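## Task

Take tube B (blue cap, now in rack RK position B4), seat it fully at the bottom of bore D6 of mixer MX, then press the mixer's START key and keep the tube in that bore until the mixer's green top lamp switches off. Don't grip or disturb tubes belonging to others; they must stay seated in their bores and wells. All stations must remain upright and level on the bench mat. Anything that stays in place only because the robot holds it does not count. Finish with the gripper open and moved away.

## Robot and tools

ROBOT. One 7-joint Kinova Gen3 arm carrying a Robotiq 2F-85 parallel gripper. Joints from base outward: waist, shoulder, upper arm roll, elbow, forearm roll, wrist pitch, wrist roll. The gripper's fingers extend along its own +z axis and close along its own y axis. end_effector_position is the point midway between the pads when they are shut; closed fingertips stick out about 19 mm past it, open ones about 6 mm. Closing pushes the tips roughly 13 mm further out, so keep that margin above surfaces.

FRAME. Everything is in the scene frame: origin on the table top straight under the arm base, +z up, +y to the left when facing along +x. Distances in metres, orientation as a quaternion written w, x, y, z. The base may sit slightly tilted, and the reported hand position gets less accurate at long reach.

WORKSPACE. Rack RK is closest to the base. Behind it, left to right: mixer MX, magnet block MG, spectrophotometer SP, balance BAL, dry block DB. Nothing is fastened down. Facing a station's front, row A is the closest row and column 1 is on the left. START sits on the mixer's slanted front face; a green lamp on top shows a run. If the shaking block is held or bumped, the run aborts and a red lamp lights; press START again. Pressing during a run does nothing. Seat tubes fully to the bottom. Loose items can occasionally be nudged by an outside push.

ROW FORMAT (one arm, so one list of 9 numbers): x, y, z, qw, qx, qy, qz, position, speed. The first seven are an absolute target pose for the gripper point and orientation in the scene frame. position and speed lie in [-1, 1]. position +1 = fully open (85 mm), 0 ≈ 41 mm, about -0.8 = pads touching, -1 = close until stopped. speed sets finger gap rate: about 20 mm/s at -1, 85 at 0, 150 at +1. Full closure squeezes roughly 190–235 N per pad. To hold gently, open, then command a position just below the object width. To release, command a position wider than the object. Repeat the quaternion in every row if you want the orientation held.

TOOLS.
- execute_actions: {"actions": [...], "pictures": bool}. The list holds zero or one item. Empty list: just report state. {"rows": [[9 numbers], ...], "steps": n}: up to 15 rows, n ≤ 15 control steps of 1/30 s (default 15); each row lasts one step and the last repeats. {"steps": n} without rows: wait, n ≤ 300, counted from the previous result including your reply time. A target over 0.6 m from the last reported position along any gripper axis is refused and nothing is sent.
- move: {"target": [9 numbers], "speed": m/s}. Straight-line path from the current gripper pose to the absolute target, speed 0.002–0.5 (default 0.25), rotation capped at twice that in rad/s. Path lasts 0.5–10 s; longer ones stop short. It does not avoid obstacles, and the hand can lag, wander or overshoot speed. Finger values are sent at the start. Faster moves and targets set deeper past a contact press harder.
- wait: {"seconds": 0–10}; sends nothing new.
- zoom_image: {"camera": one of cam_head_left, cam_head_right, cam_high, cam_low, cam_wrist, "region": [x0, y0, x1, y1]} in pixels, top-left origin, up to 504×504; all cameras are 504×504.
- read_manual: {"section": "licences"}; only licence text.
- finished_scene: {"scene": current scene number}; irreversible, grades the scene and loads the next task. Replying with no tool call ends everything.

CONTROL BEHAVIOUR. Each step the commanded pose is trimmed to within 70 mm and 16° of the measured pose, then damped inverse kinematics drives the joints, favouring position over orientation. After an action the arm continues only to the last trimmed pose, so far goals need several actions; check the reported pose. Joints brake and start together. The simulation runs while you think.

RESULTS. The state line gives end_effector_position and end_effector_quat_wxyz. position_measured_pct ≈ 50 − 50×position (0 = open); stopping below about 90 short of the command means something is gripped or blocking; near 90 means pads met. Joint positions and joint torques follow URDF order. "Hand target" is where the controller is heading. "pose unreachable" and HELD mark steps the clearance check altered or blocked. A move adds a "move:" line: done, off_target, moving, held or fault, plus limits=paced (pose clipped) or limits=held (some steps blocked; afterwards it may jump faster), and distance to target.

AVOID. Knocking anything off the table ends the scene. Drops, slips, slams and hard pushes count against you. Contact torque reaching a load limit (48.6 N m for the first four joints, 30.6 for the last three, held weight included) triggers a TORQUE FAULT: 10 s stop and the rest of the call is dropped. Holding loads heats motors: MOTOR HOT from 60 °C, OVER-TEMPERATURE FAULT at 75 °C when the arm sags. Don't hold the mixer's shaking block, and don't grab others' tubes.

Each tool is called after ">>>" as name(argument=value, ...), one argument or row to a line, values as JSON.

## Session

>>> execute_actions(
  actions=[],
)

Scene clock: 0.00 s of 9600.00 s.
end_effector_position=(+0.0844, -0.3862, +0.2402) position_measured_pct=0.0 end_effector_quat_wxyz=(+0.246, -0.186, +0.863, +0.401)
Joint positions: [ 1.788  1.076 -0.515  1.089 -0.06   1.893  3.289]
Joint velocities: [ 0.     0.    -0.    -0.001  0.     0.     0.   ]
Joint torques (N m, as the joint torque sensors report them, + toward a larger angle): no reading
Hand target: +0.084, -0.386, +0.240; +0.246, -0.186, +0.863, +0.401

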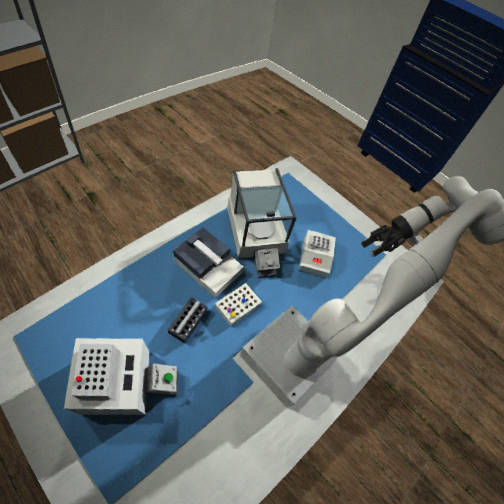

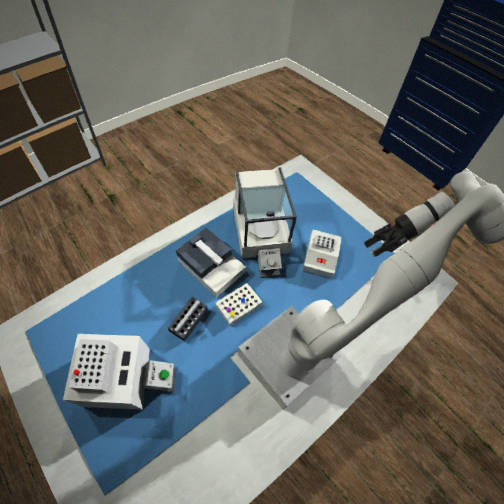

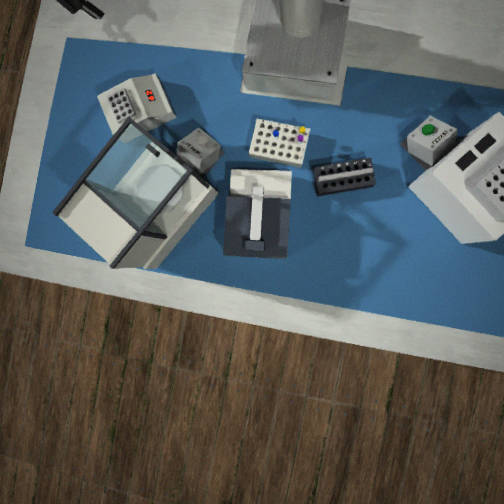

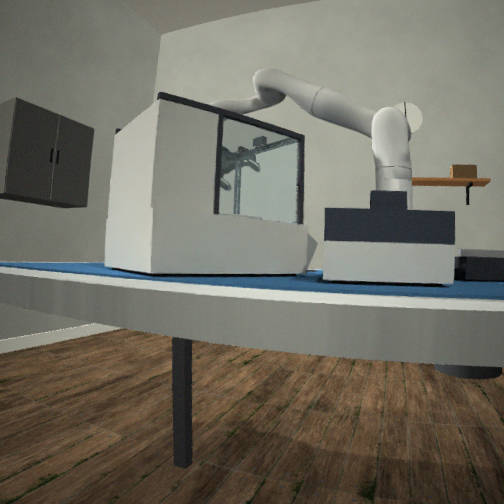

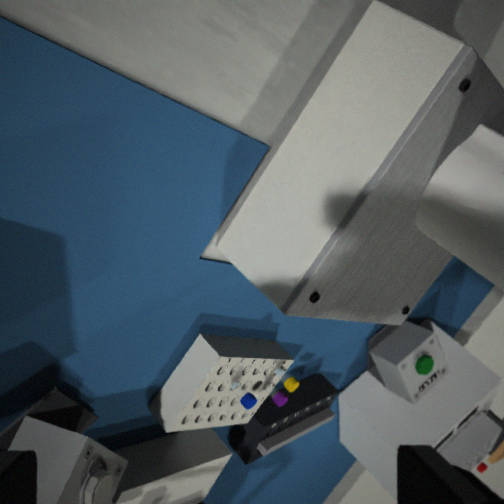

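>>> move(
  target=[0.3, 0.0, 0.35, 0, 1, 0, 0, 1, 0],
  speed=0.3,
)

Scene clock: 8.90 s of 9600.00 s.
end_effector_position=(+0.3012, -0.0002, +0.3505) position_measured_pct=0.0 end_effector_quat_wxyz=(-0.001, +1.000, -0.000, +0.003)
Joint positions: [ 1.244  0.306 -1.586  1.934  0.335  1.23   4.222]
Joint velocities: [-0.006 -0.003 -0.001  0.002  0.004 -0.001 -0.   ]
Joint torques (N m, as the joint torque sensors report them, + toward a larger angle): [-0.27 -5.09 -2.18 -8.67  0.1  -0.35  0.23]
Hand target: +0.301, -0.000, +0.351; -0.000, +1.000, +0.000, +0.003
Off the commanded pose: 0.001 m, 0 deg.
move: done

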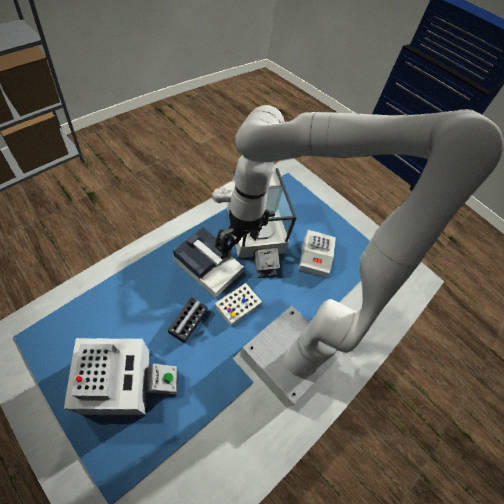

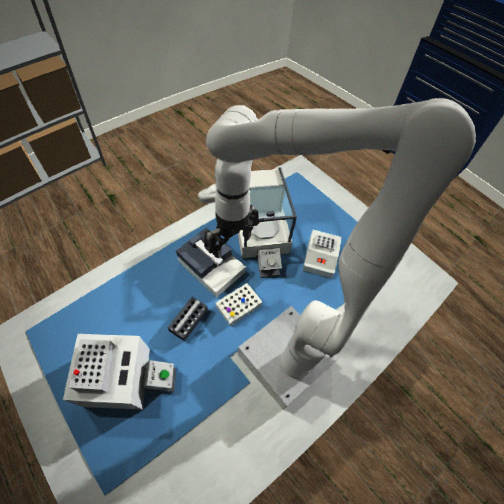

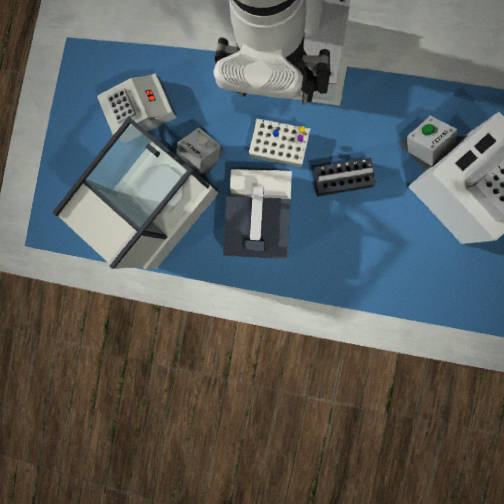

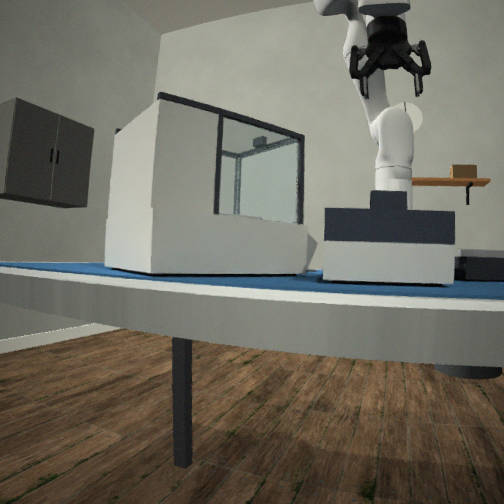

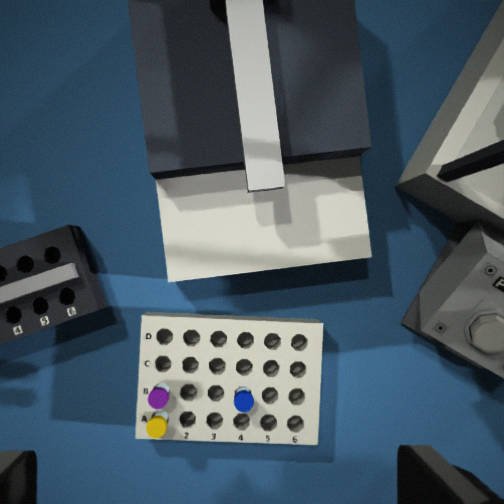

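>>> move(
  target=[0.253, 0.005, 0.15, 0, 1, 0, 0, -0.3, 0],
  speed=0.25,
)

Scene clock: 15.70 s of 9600.00 s.
end_effector_position=(+0.2530, +0.0053, +0.1503) position_measured_pct=65.1 end_effector_quat_wxyz=(-0.002, +1.000, -0.000, -0.000)
Joint positions: [ 0.694  0.577 -1.052  2.425  0.942  0.632  3.562]
Joint velocities: [-0.024  0.002  0.007  0.004  0.016 -0.002 -0.021]
Joint torques (N m, as the joint torque sensors report them, + toward a larger angle): [ -0.41 -10.14  -2.19  -2.59  -0.4    0.14   0.03]
Hand target: +0.253, +0.006, +0.150; -0.002, +1.000, +0.001, -0.000
Off the commanded pose: 0.000 m, 0 deg.
move: done

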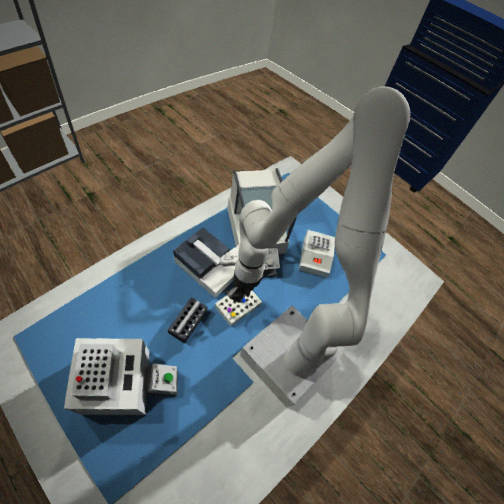

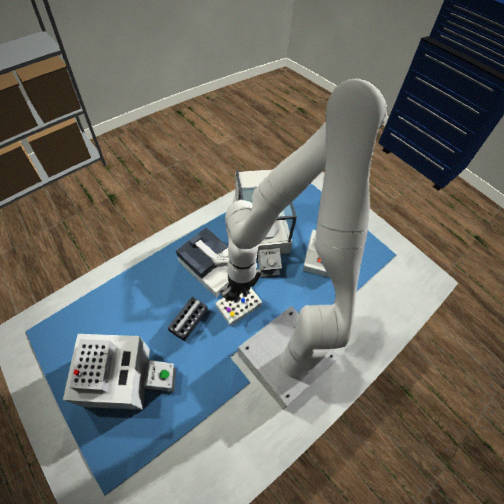

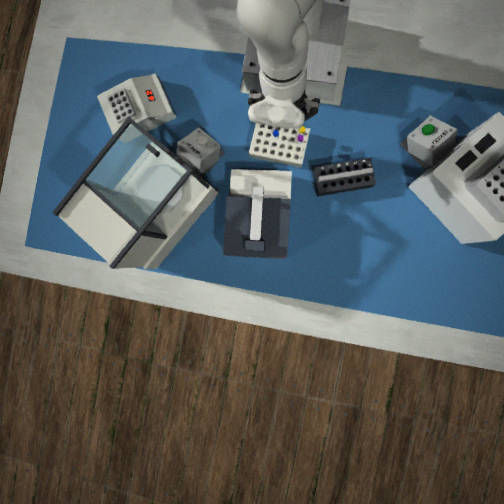

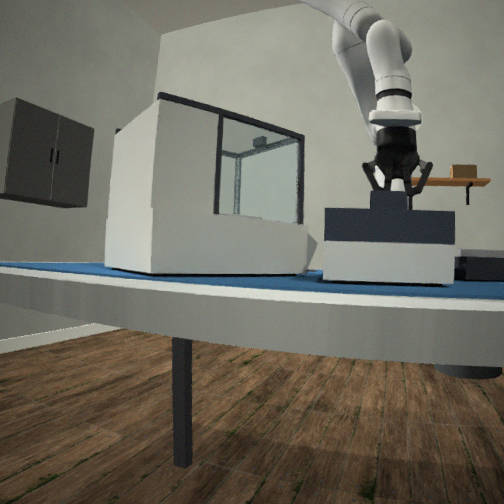

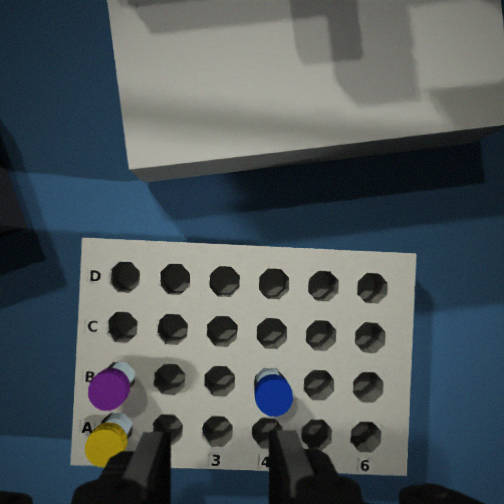

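>>> move(
  target=[0.258, -0.014, 0.1, 0, 1, 0, 0, -0.3, 0],
  speed=0.15,
)

Scene clock: 28.83 s of 9600.00 s.
end_effector_position=(+0.2580, -0.0140, +0.1002) position_measured_pct=65.1 end_effector_quat_wxyz=(-0.000, +1.000, -0.000, -0.000)
Joint positions: [ 0.609  0.717 -0.859  2.453  1.283  0.553  3.333]
Joint velocities: [-0.01   0.005  0.005  0.006  0.022 -0.003 -0.023]
Joint torques (N m, as the joint torque sensors report them, + toward a larger angle): [ -0.39 -11.62  -2.04  -1.67  -0.17  -0.4    0.14]
Hand target: +0.258, -0.014, +0.100; -0.000, +1.000, +0.000, -0.000
Off the commanded pose: 0.000 m, 0 deg.
move: done

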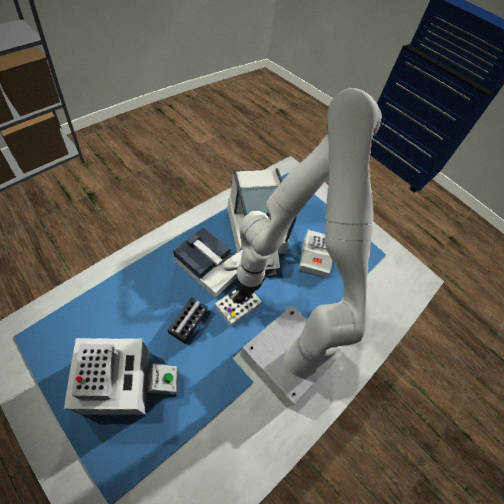

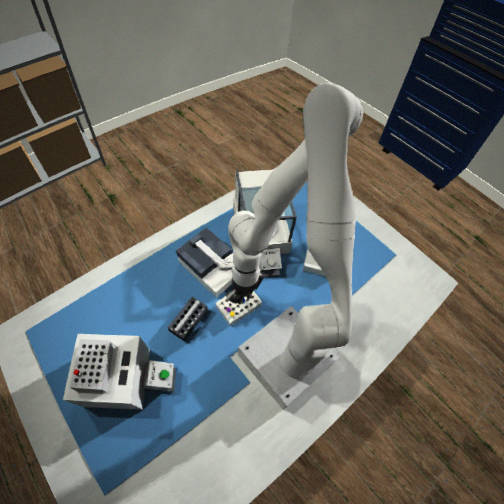

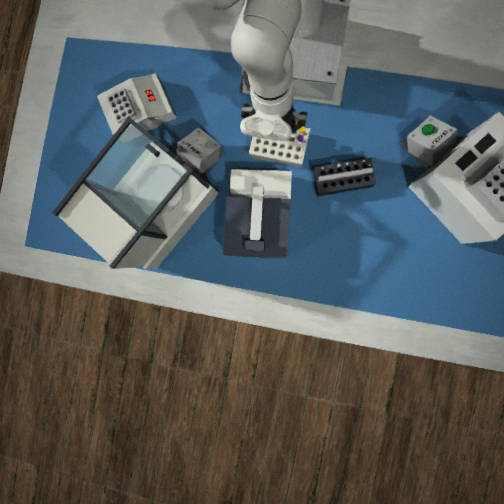

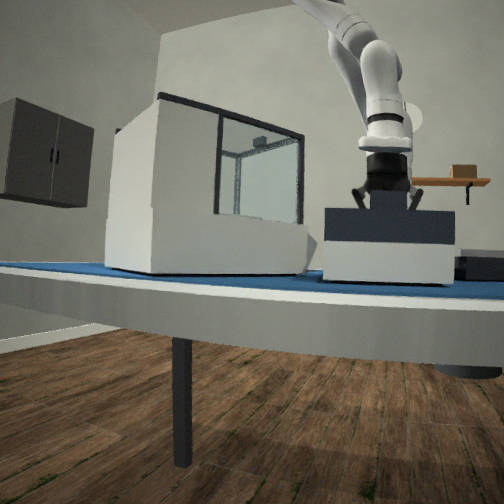

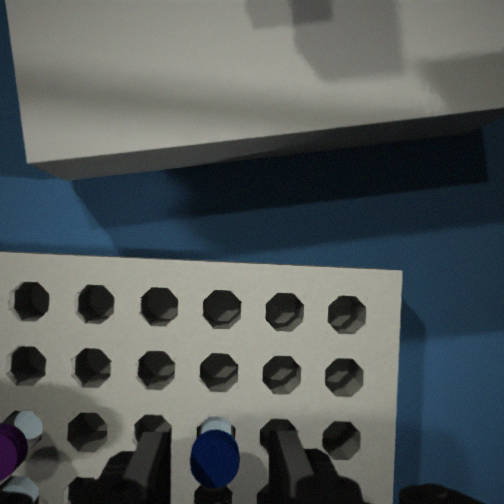

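>>> move(
  target=[0.258, -0.014, 0.074, 0, 1, 0, 0, -0.3, 0],
  speed=0.04,
)

Scene clock: 37.80 s of 9600.00 s.
end_effector_position=(+0.2582, -0.0142, +0.0748) position_measured_pct=65.1 end_effector_quat_wxyz=(+0.000, +1.000, +0.000, +0.000)
Joint positions: [ 0.562  0.803 -0.798  2.465  1.487  0.552  3.151]
Joint velocities: [-0.004  0.001 -0.002  0.008  0.023  0.004 -0.025]
Joint torques (N m, as the joint torque sensors report them, + toward a larger angle): [ -1.17 -10.27  -1.73  -0.77   0.36  -0.07   0.51]
Hand target: +0.258, -0.014, +0.074; -0.000, +1.000, -0.000, -0.000
Off the commanded pose: 0.001 m, 0 deg.
move: done

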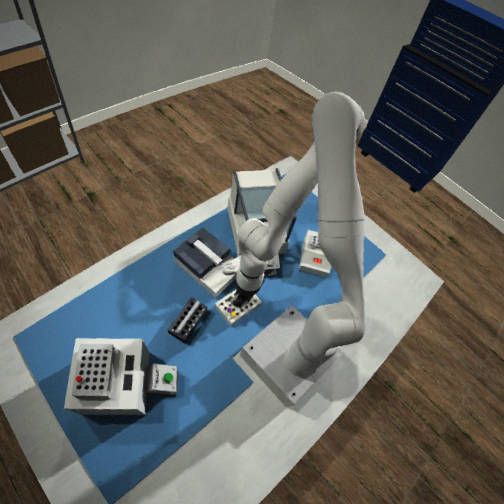

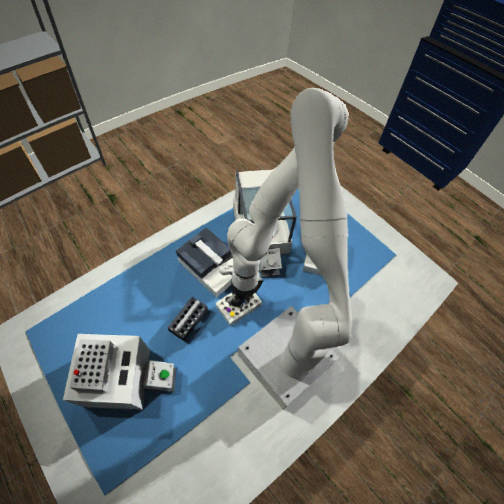

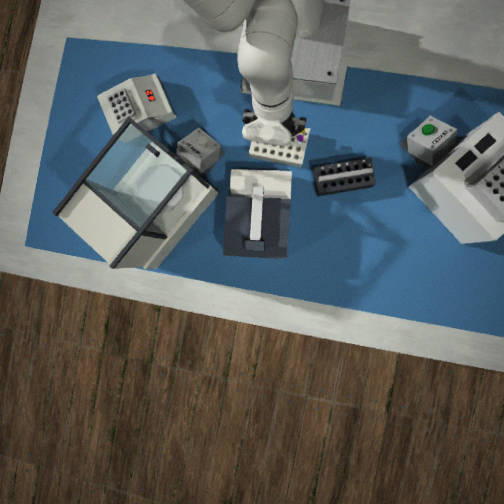

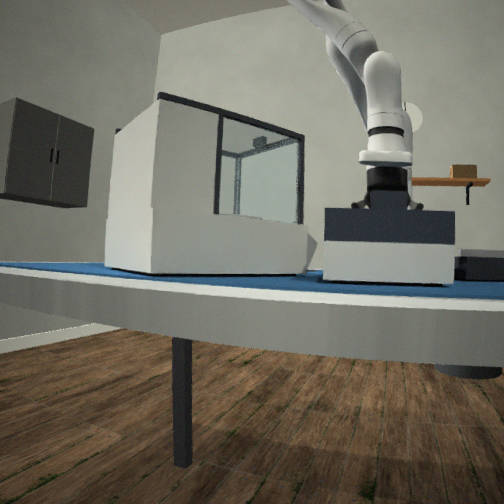

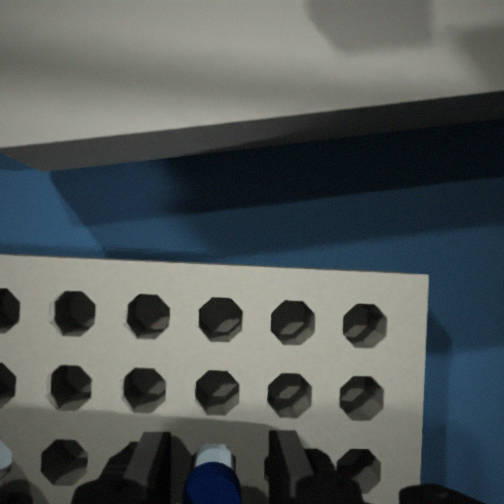

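>>> move(
  target=[0.258, -0.014, 0.079, 0, 1, 0, 0, -0.3, 0],
  speed=0.03,
)

>>> move(
  target=[0.258, -0.014, 0.079, 0, 1, 0, 0, -1, -0.5],
  speed=0.03,
)

Scene clock: 40.97 s of 9600.00 s.
end_effector_position=(+0.2579, -0.0140, +0.0789) position_measured_pct=65.1 end_effector_quat_wxyz=(-0.000, +1.000, +0.000, -0.000)
Joint positions: [ 0.567  0.787 -0.805  2.463  1.453  0.548  3.181]
Joint velocities: [ 0.001 -0.004 -0.001 -0.002 -0.009 -0.     0.007]
Joint torques (N m, as the joint torque sensors report them, + toward a larger angle): [ -0.01 -12.13  -2.18  -0.58   0.38  -0.01   0.39]
Hand target: +0.258, -0.014, +0.079; +0.000, +1.000, +0.000, +0.000
Off the commanded pose: 0.000 m, 0 deg.
move: done

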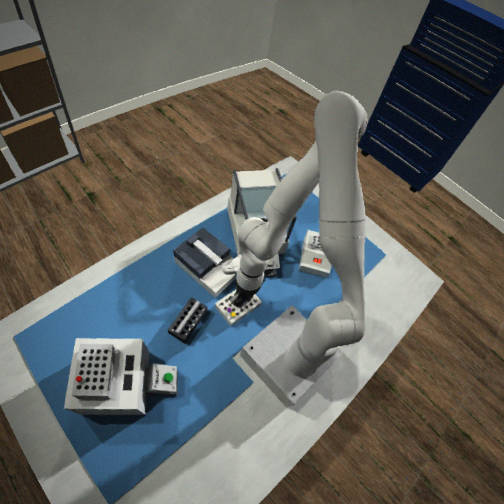

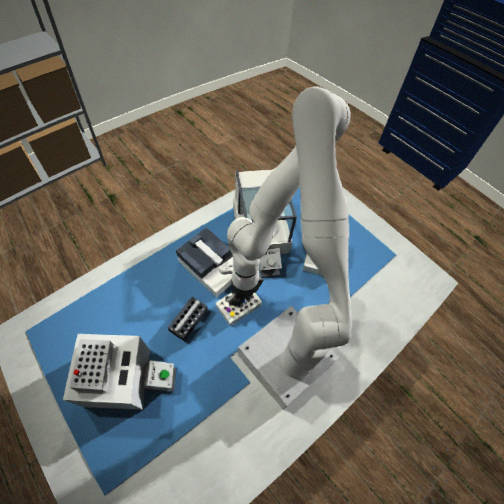

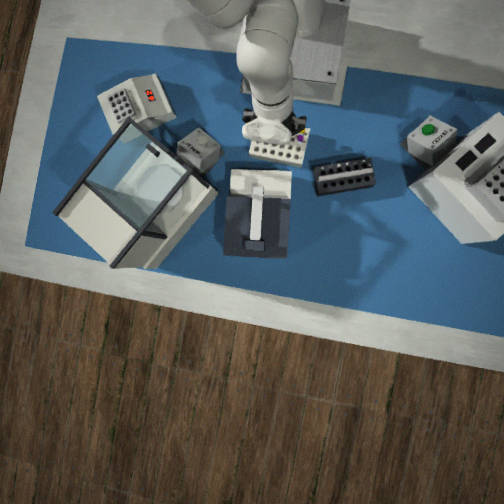

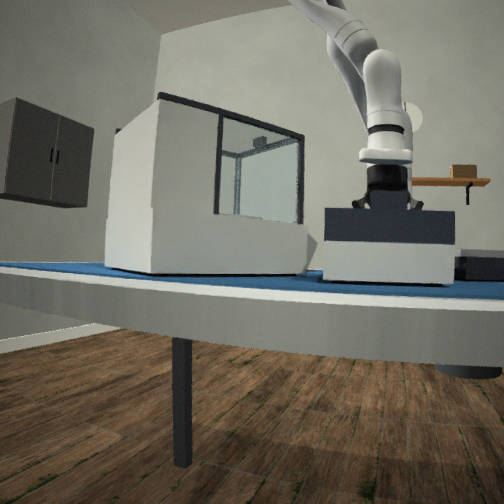

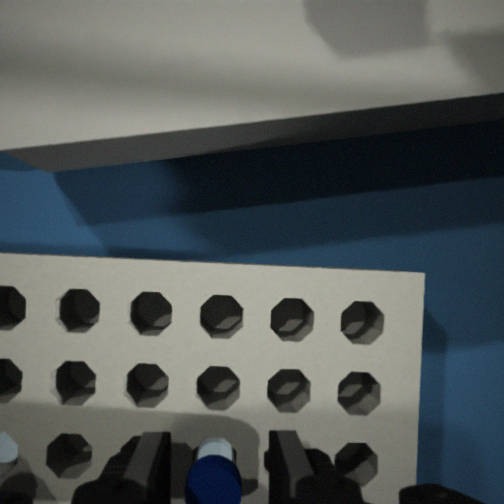

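Scene clock: 41.67 s of 9600.00 s.
end_effector_position=(+0.2580, -0.0136, +0.0791) position_measured_pct=83.7 end_effector_quat_wxyz=(-0.000, +1.000, +0.000, +0.000)
Joint positions: [ 0.567  0.787 -0.805  2.463  1.452  0.548  3.182]
Joint velocities: [-0.     0.    -0.    -0.     0.    -0.001 -0.001]
Joint torques (N m, as the joint torque sensors report them, + toward a larger angle): [ -0.19 -11.56  -1.69  -0.13   0.08  -0.3    0.19]
Hand target: +0.258, -0.014, +0.079; +0.000, +1.000, +0.000, +0.000
Off the commanded pose: 0.000 m, 0 deg.
move: done

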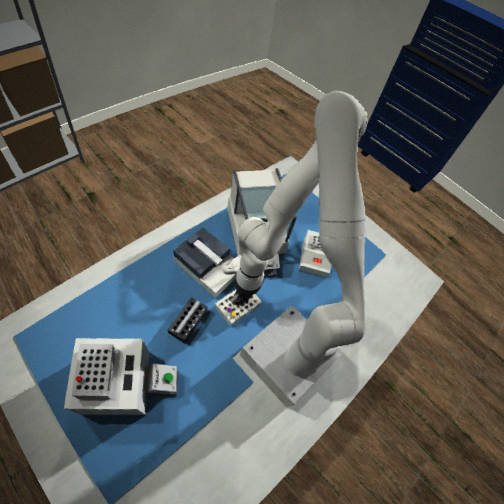

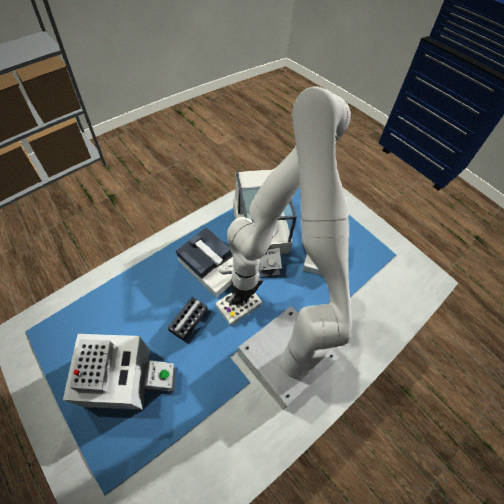

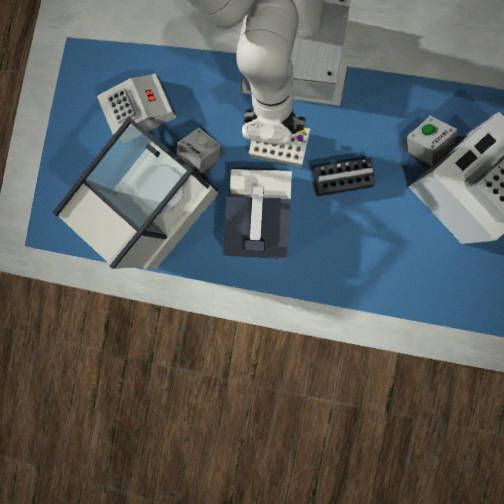

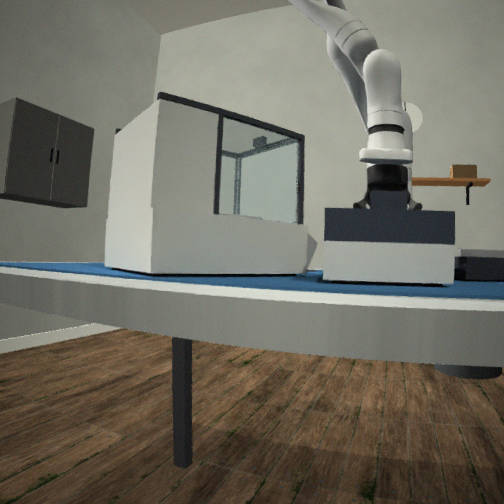

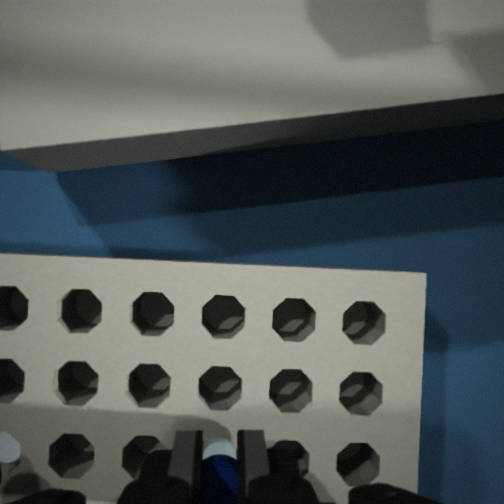

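>>> move(
  target=[0.258, -0.014, 0.2, 0, 1, 0, 0, -1, -0.5],
  speed=0.1,
)

>>> move(
  target=[0.25, 0.45, 0.4, 0, 1, 0, 0, -1, -0.5],
  speed=0.3,
)

Scene clock: 47.17 s of 9600.00 s.
end_effector_position=(+0.2582, -0.0143, +0.1998) position_measured_pct=83.7 end_effector_quat_wxyz=(+0.001, +1.000, +0.000, +0.000)
Joint positions: [ 0.919  0.446 -1.203  2.343  0.653  0.744  3.919]
Joint velocities: [ 0.015 -0.004 -0.002 -0.002 -0.007  0.003  0.011]
Joint torques (N m, as the joint torque sensors report them, + toward a larger angle): [-0.21 -8.39 -2.85 -5.49  0.12 -0.24  0.1 ]
Hand target: +0.258, -0.015, +0.200; +0.001, +1.000, -0.000, +0.000
Off the commanded pose: 0.000 m, 0 deg.
move: done

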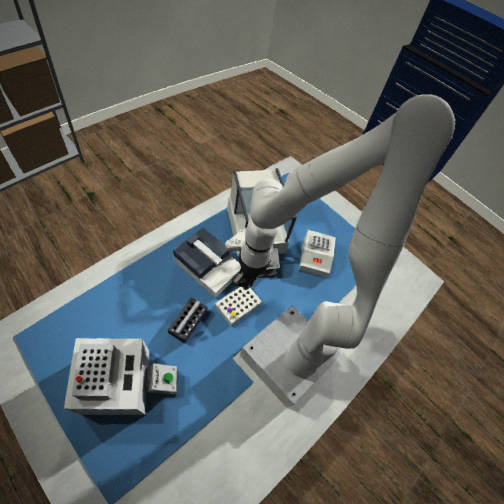

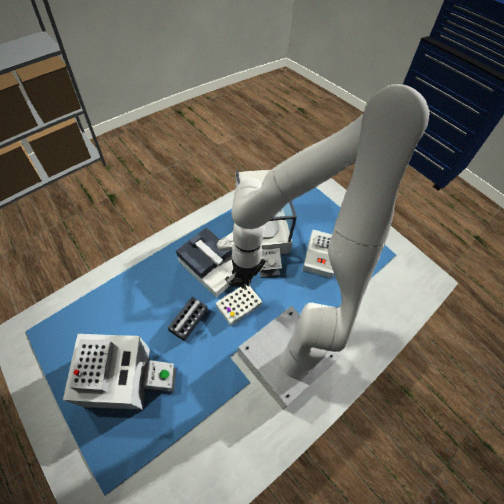

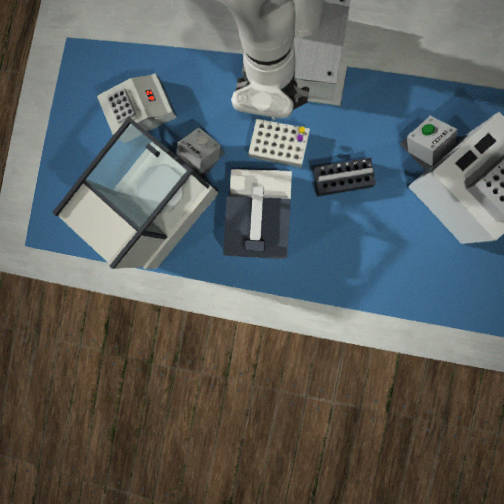

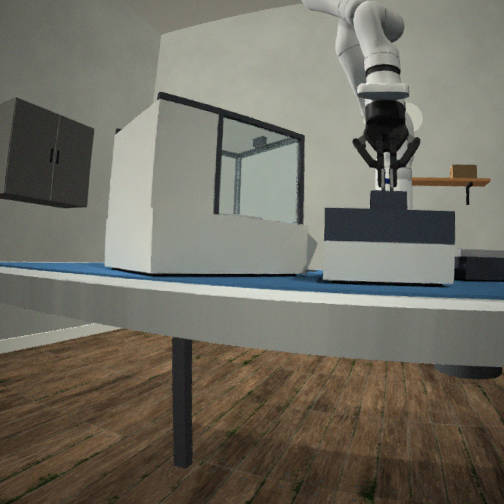

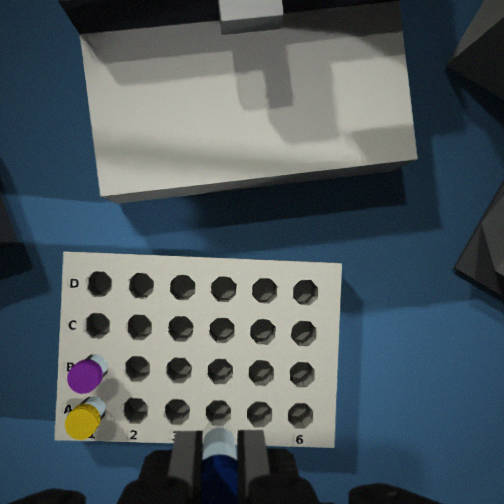

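Scene clock: 49.67 s of 9600.00 s.
end_effector_position=(+0.2501, +0.4504, +0.4004) position_measured_pct=83.7 end_effector_quat_wxyz=(-0.002, +1.000, -0.002, +0.000)
Joint positions: [-0.571  0.683 -1.077  1.129  0.591  1.637  3.182]
Joint velocities: [-0.008  0.005  0.001 -0.004 -0.     0.003  0.   ]
Joint torques (N m, as the joint torque sensors report them, + toward a larger angle): [ -0.22 -18.49  -4.29  -7.57  -0.2   -0.35   0.1 ]
Hand target: +0.250, +0.451, +0.400; -0.002, +1.000, -0.001, +0.000
Off the commanded pose: 0.001 m, 0 deg.
move: done

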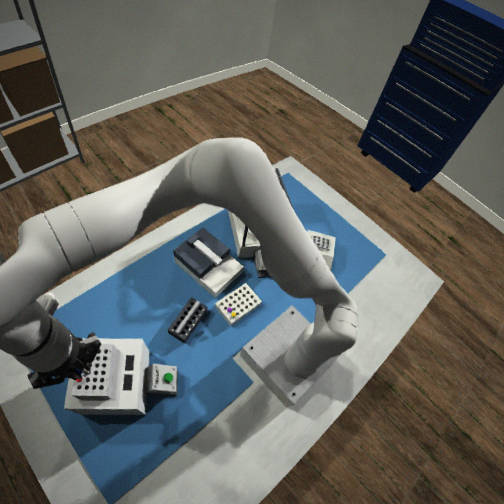

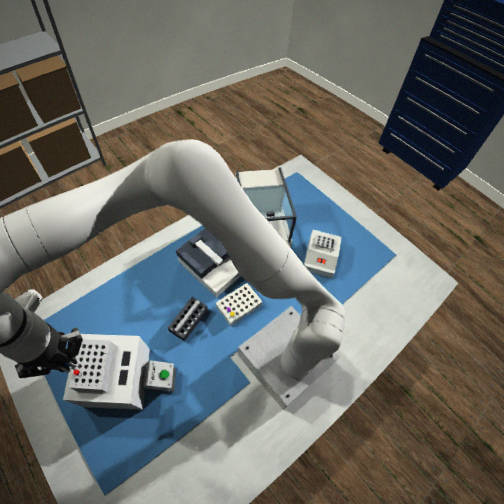

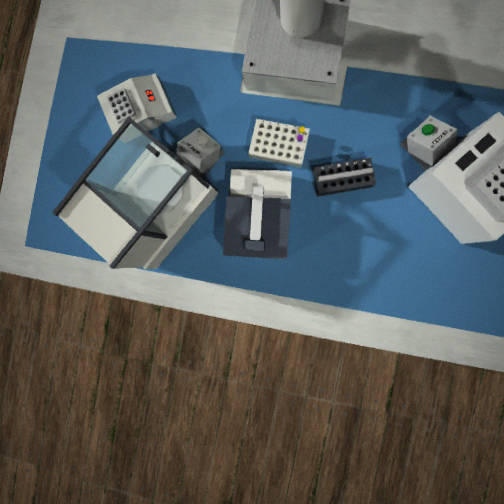

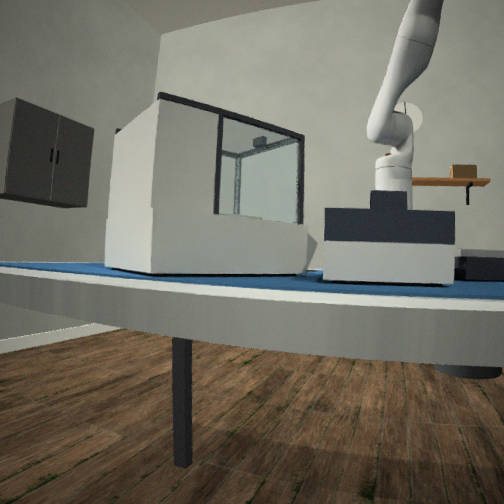

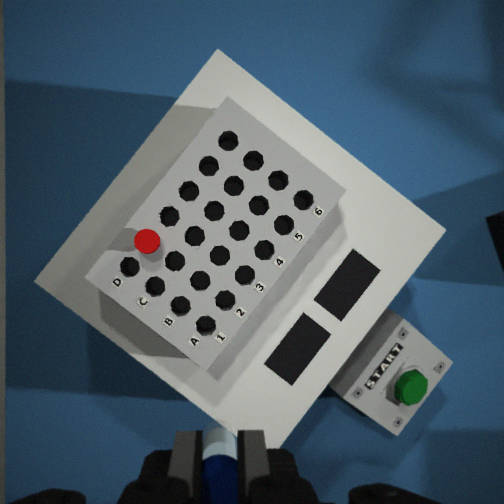

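>>> move(
  target=[0.374, 0.447, 0.28, 0, 1, 0, 0, -1, -0.5],
  speed=0.2,
)

Scene clock: 55.43 s of 9600.00 s.
end_effector_position=(+0.3742, +0.4469, +0.2803) position_measured_pct=83.7 end_effector_quat_wxyz=(+0.000, +1.000, +0.000, +0.000)
Joint positions: [-0.47   0.907 -0.993  1.098  0.727  1.476  3.363]
Joint velocities: [-0.     0.005  0.002 -0.002  0.     0.     0.003]
Joint torques (N m, as the joint torque sensors report them, + toward a larger angle): [ -0.21 -22.62  -5.14  -6.37   0.15  -0.21   0.  ]
Hand target: +0.374, +0.447, +0.280; +0.000, +1.000, +0.000, +0.000
Off the commanded pose: 0.000 m, 0 deg.
move: done

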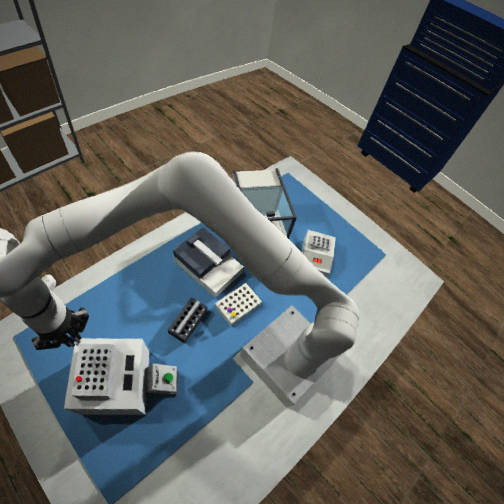

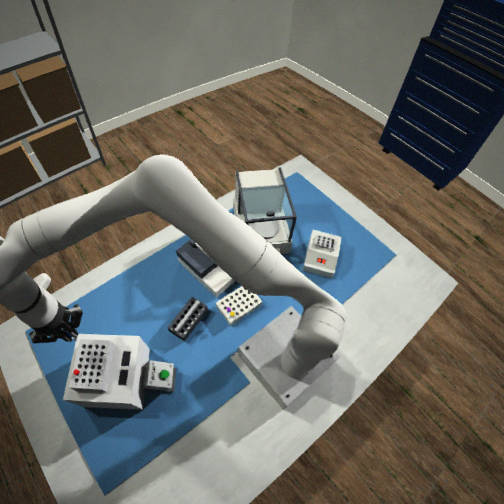

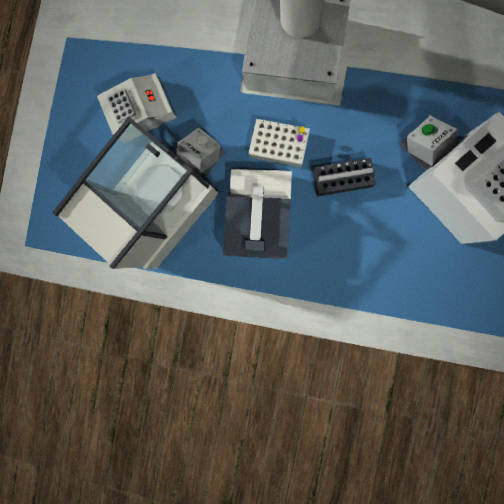

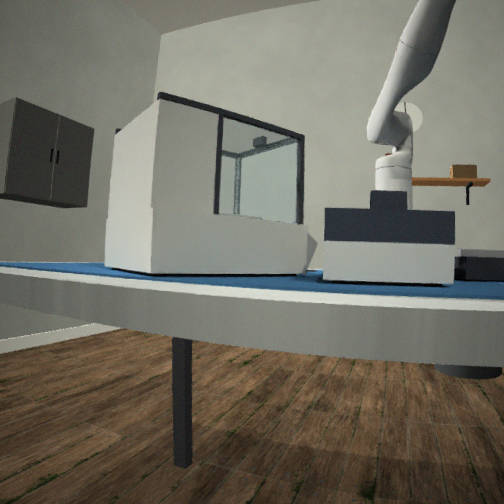

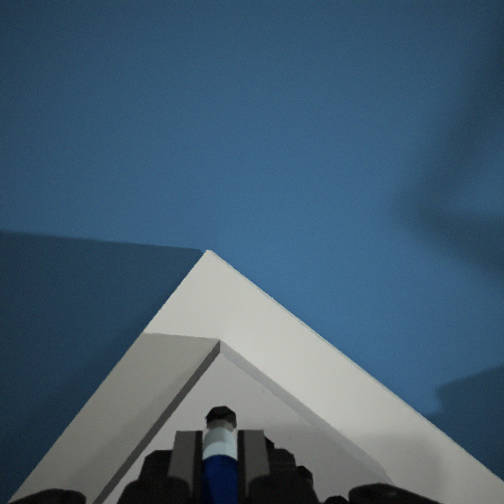

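>>> zoom_image(
  camera="cam_wrist",
  region=[120, 300, 320, 504],
)

>>> zoom_image(
  camera="cam_head_left",
  region=[20, 280, 180, 440],
)

Region (120, 300, 320, 504) of cam_wrist's 504x504 image, scaled by 2.471; it fills the left 494 columns of this view, and the rest is white.

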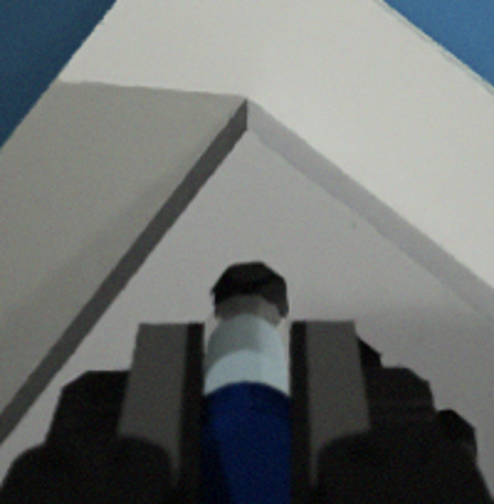

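Region (20, 280, 180, 440) of cam_head_left's 504x504 image, scaled by 3.150, with more detail than that image has.

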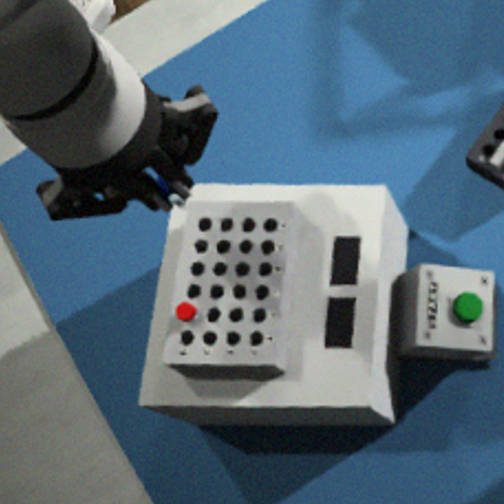

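>>> move(
  target=[0.37, 0.447, 0.258, 0, 1, 0, 0, -1, -0.5],
  speed=0.05,
)

>>> zoom_image(
  camera="cam_wrist",
  region=[120, 300, 320, 504],
)

Scene clock: 73.57 s of 9600.00 s.
end_effector_position=(+0.3700, +0.4471, +0.2581) position_measured_pct=83.7 end_effector_quat_wxyz=(-0.000, +1.000, +0.000, -0.000)
Joint positions: [-0.464  0.924 -0.986  1.15   0.74   1.423  3.336]
Joint velocities: [ 0.     0.001  0.     0.003  0.001 -0.003 -0.   ]
Joint torques (N m, as the joint torque sensors report them, + toward a larger angle): [ -0.47 -21.86  -4.71  -6.45   0.04   0.02   0.16]
Hand target: +0.370, +0.447, +0.258; -0.000, +1.000, +0.000, -0.000
Off the commanded pose: 0.000 m, 0 deg.
move: done

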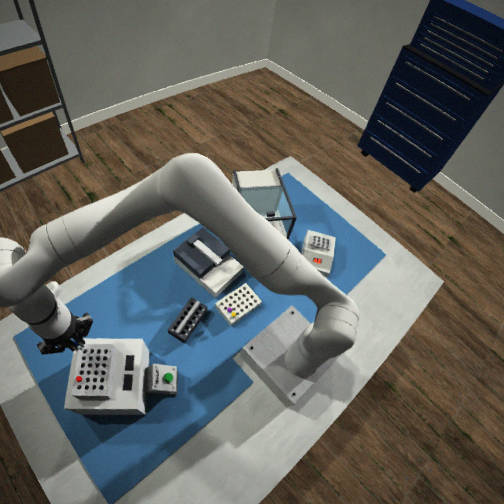

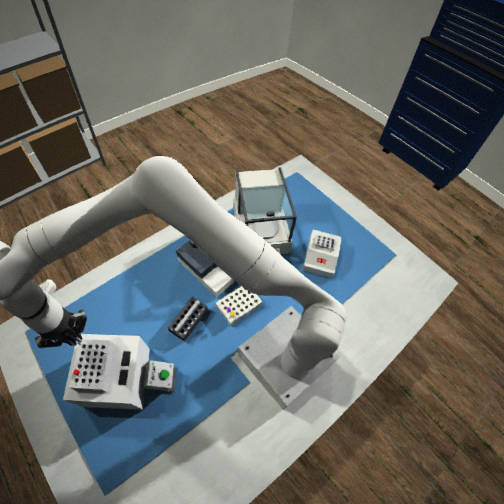

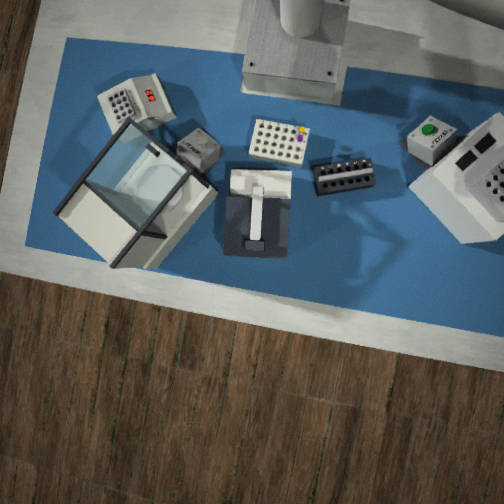

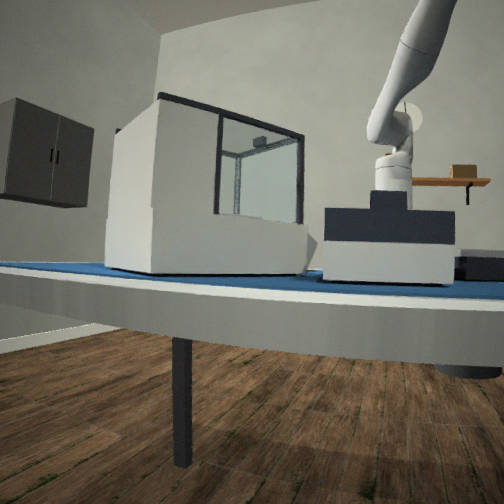

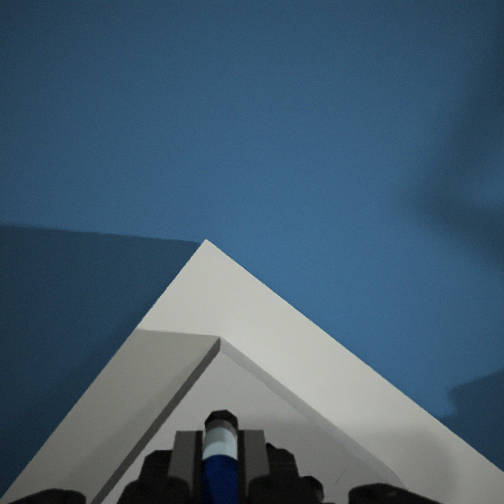

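Region (120, 300, 320, 504) of cam_wrist's 504x504 image, scaled by 2.471; it fills the left 494 columns of this view, and the rest is white.

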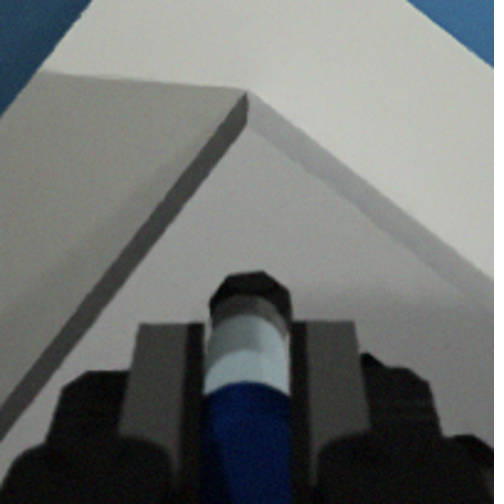

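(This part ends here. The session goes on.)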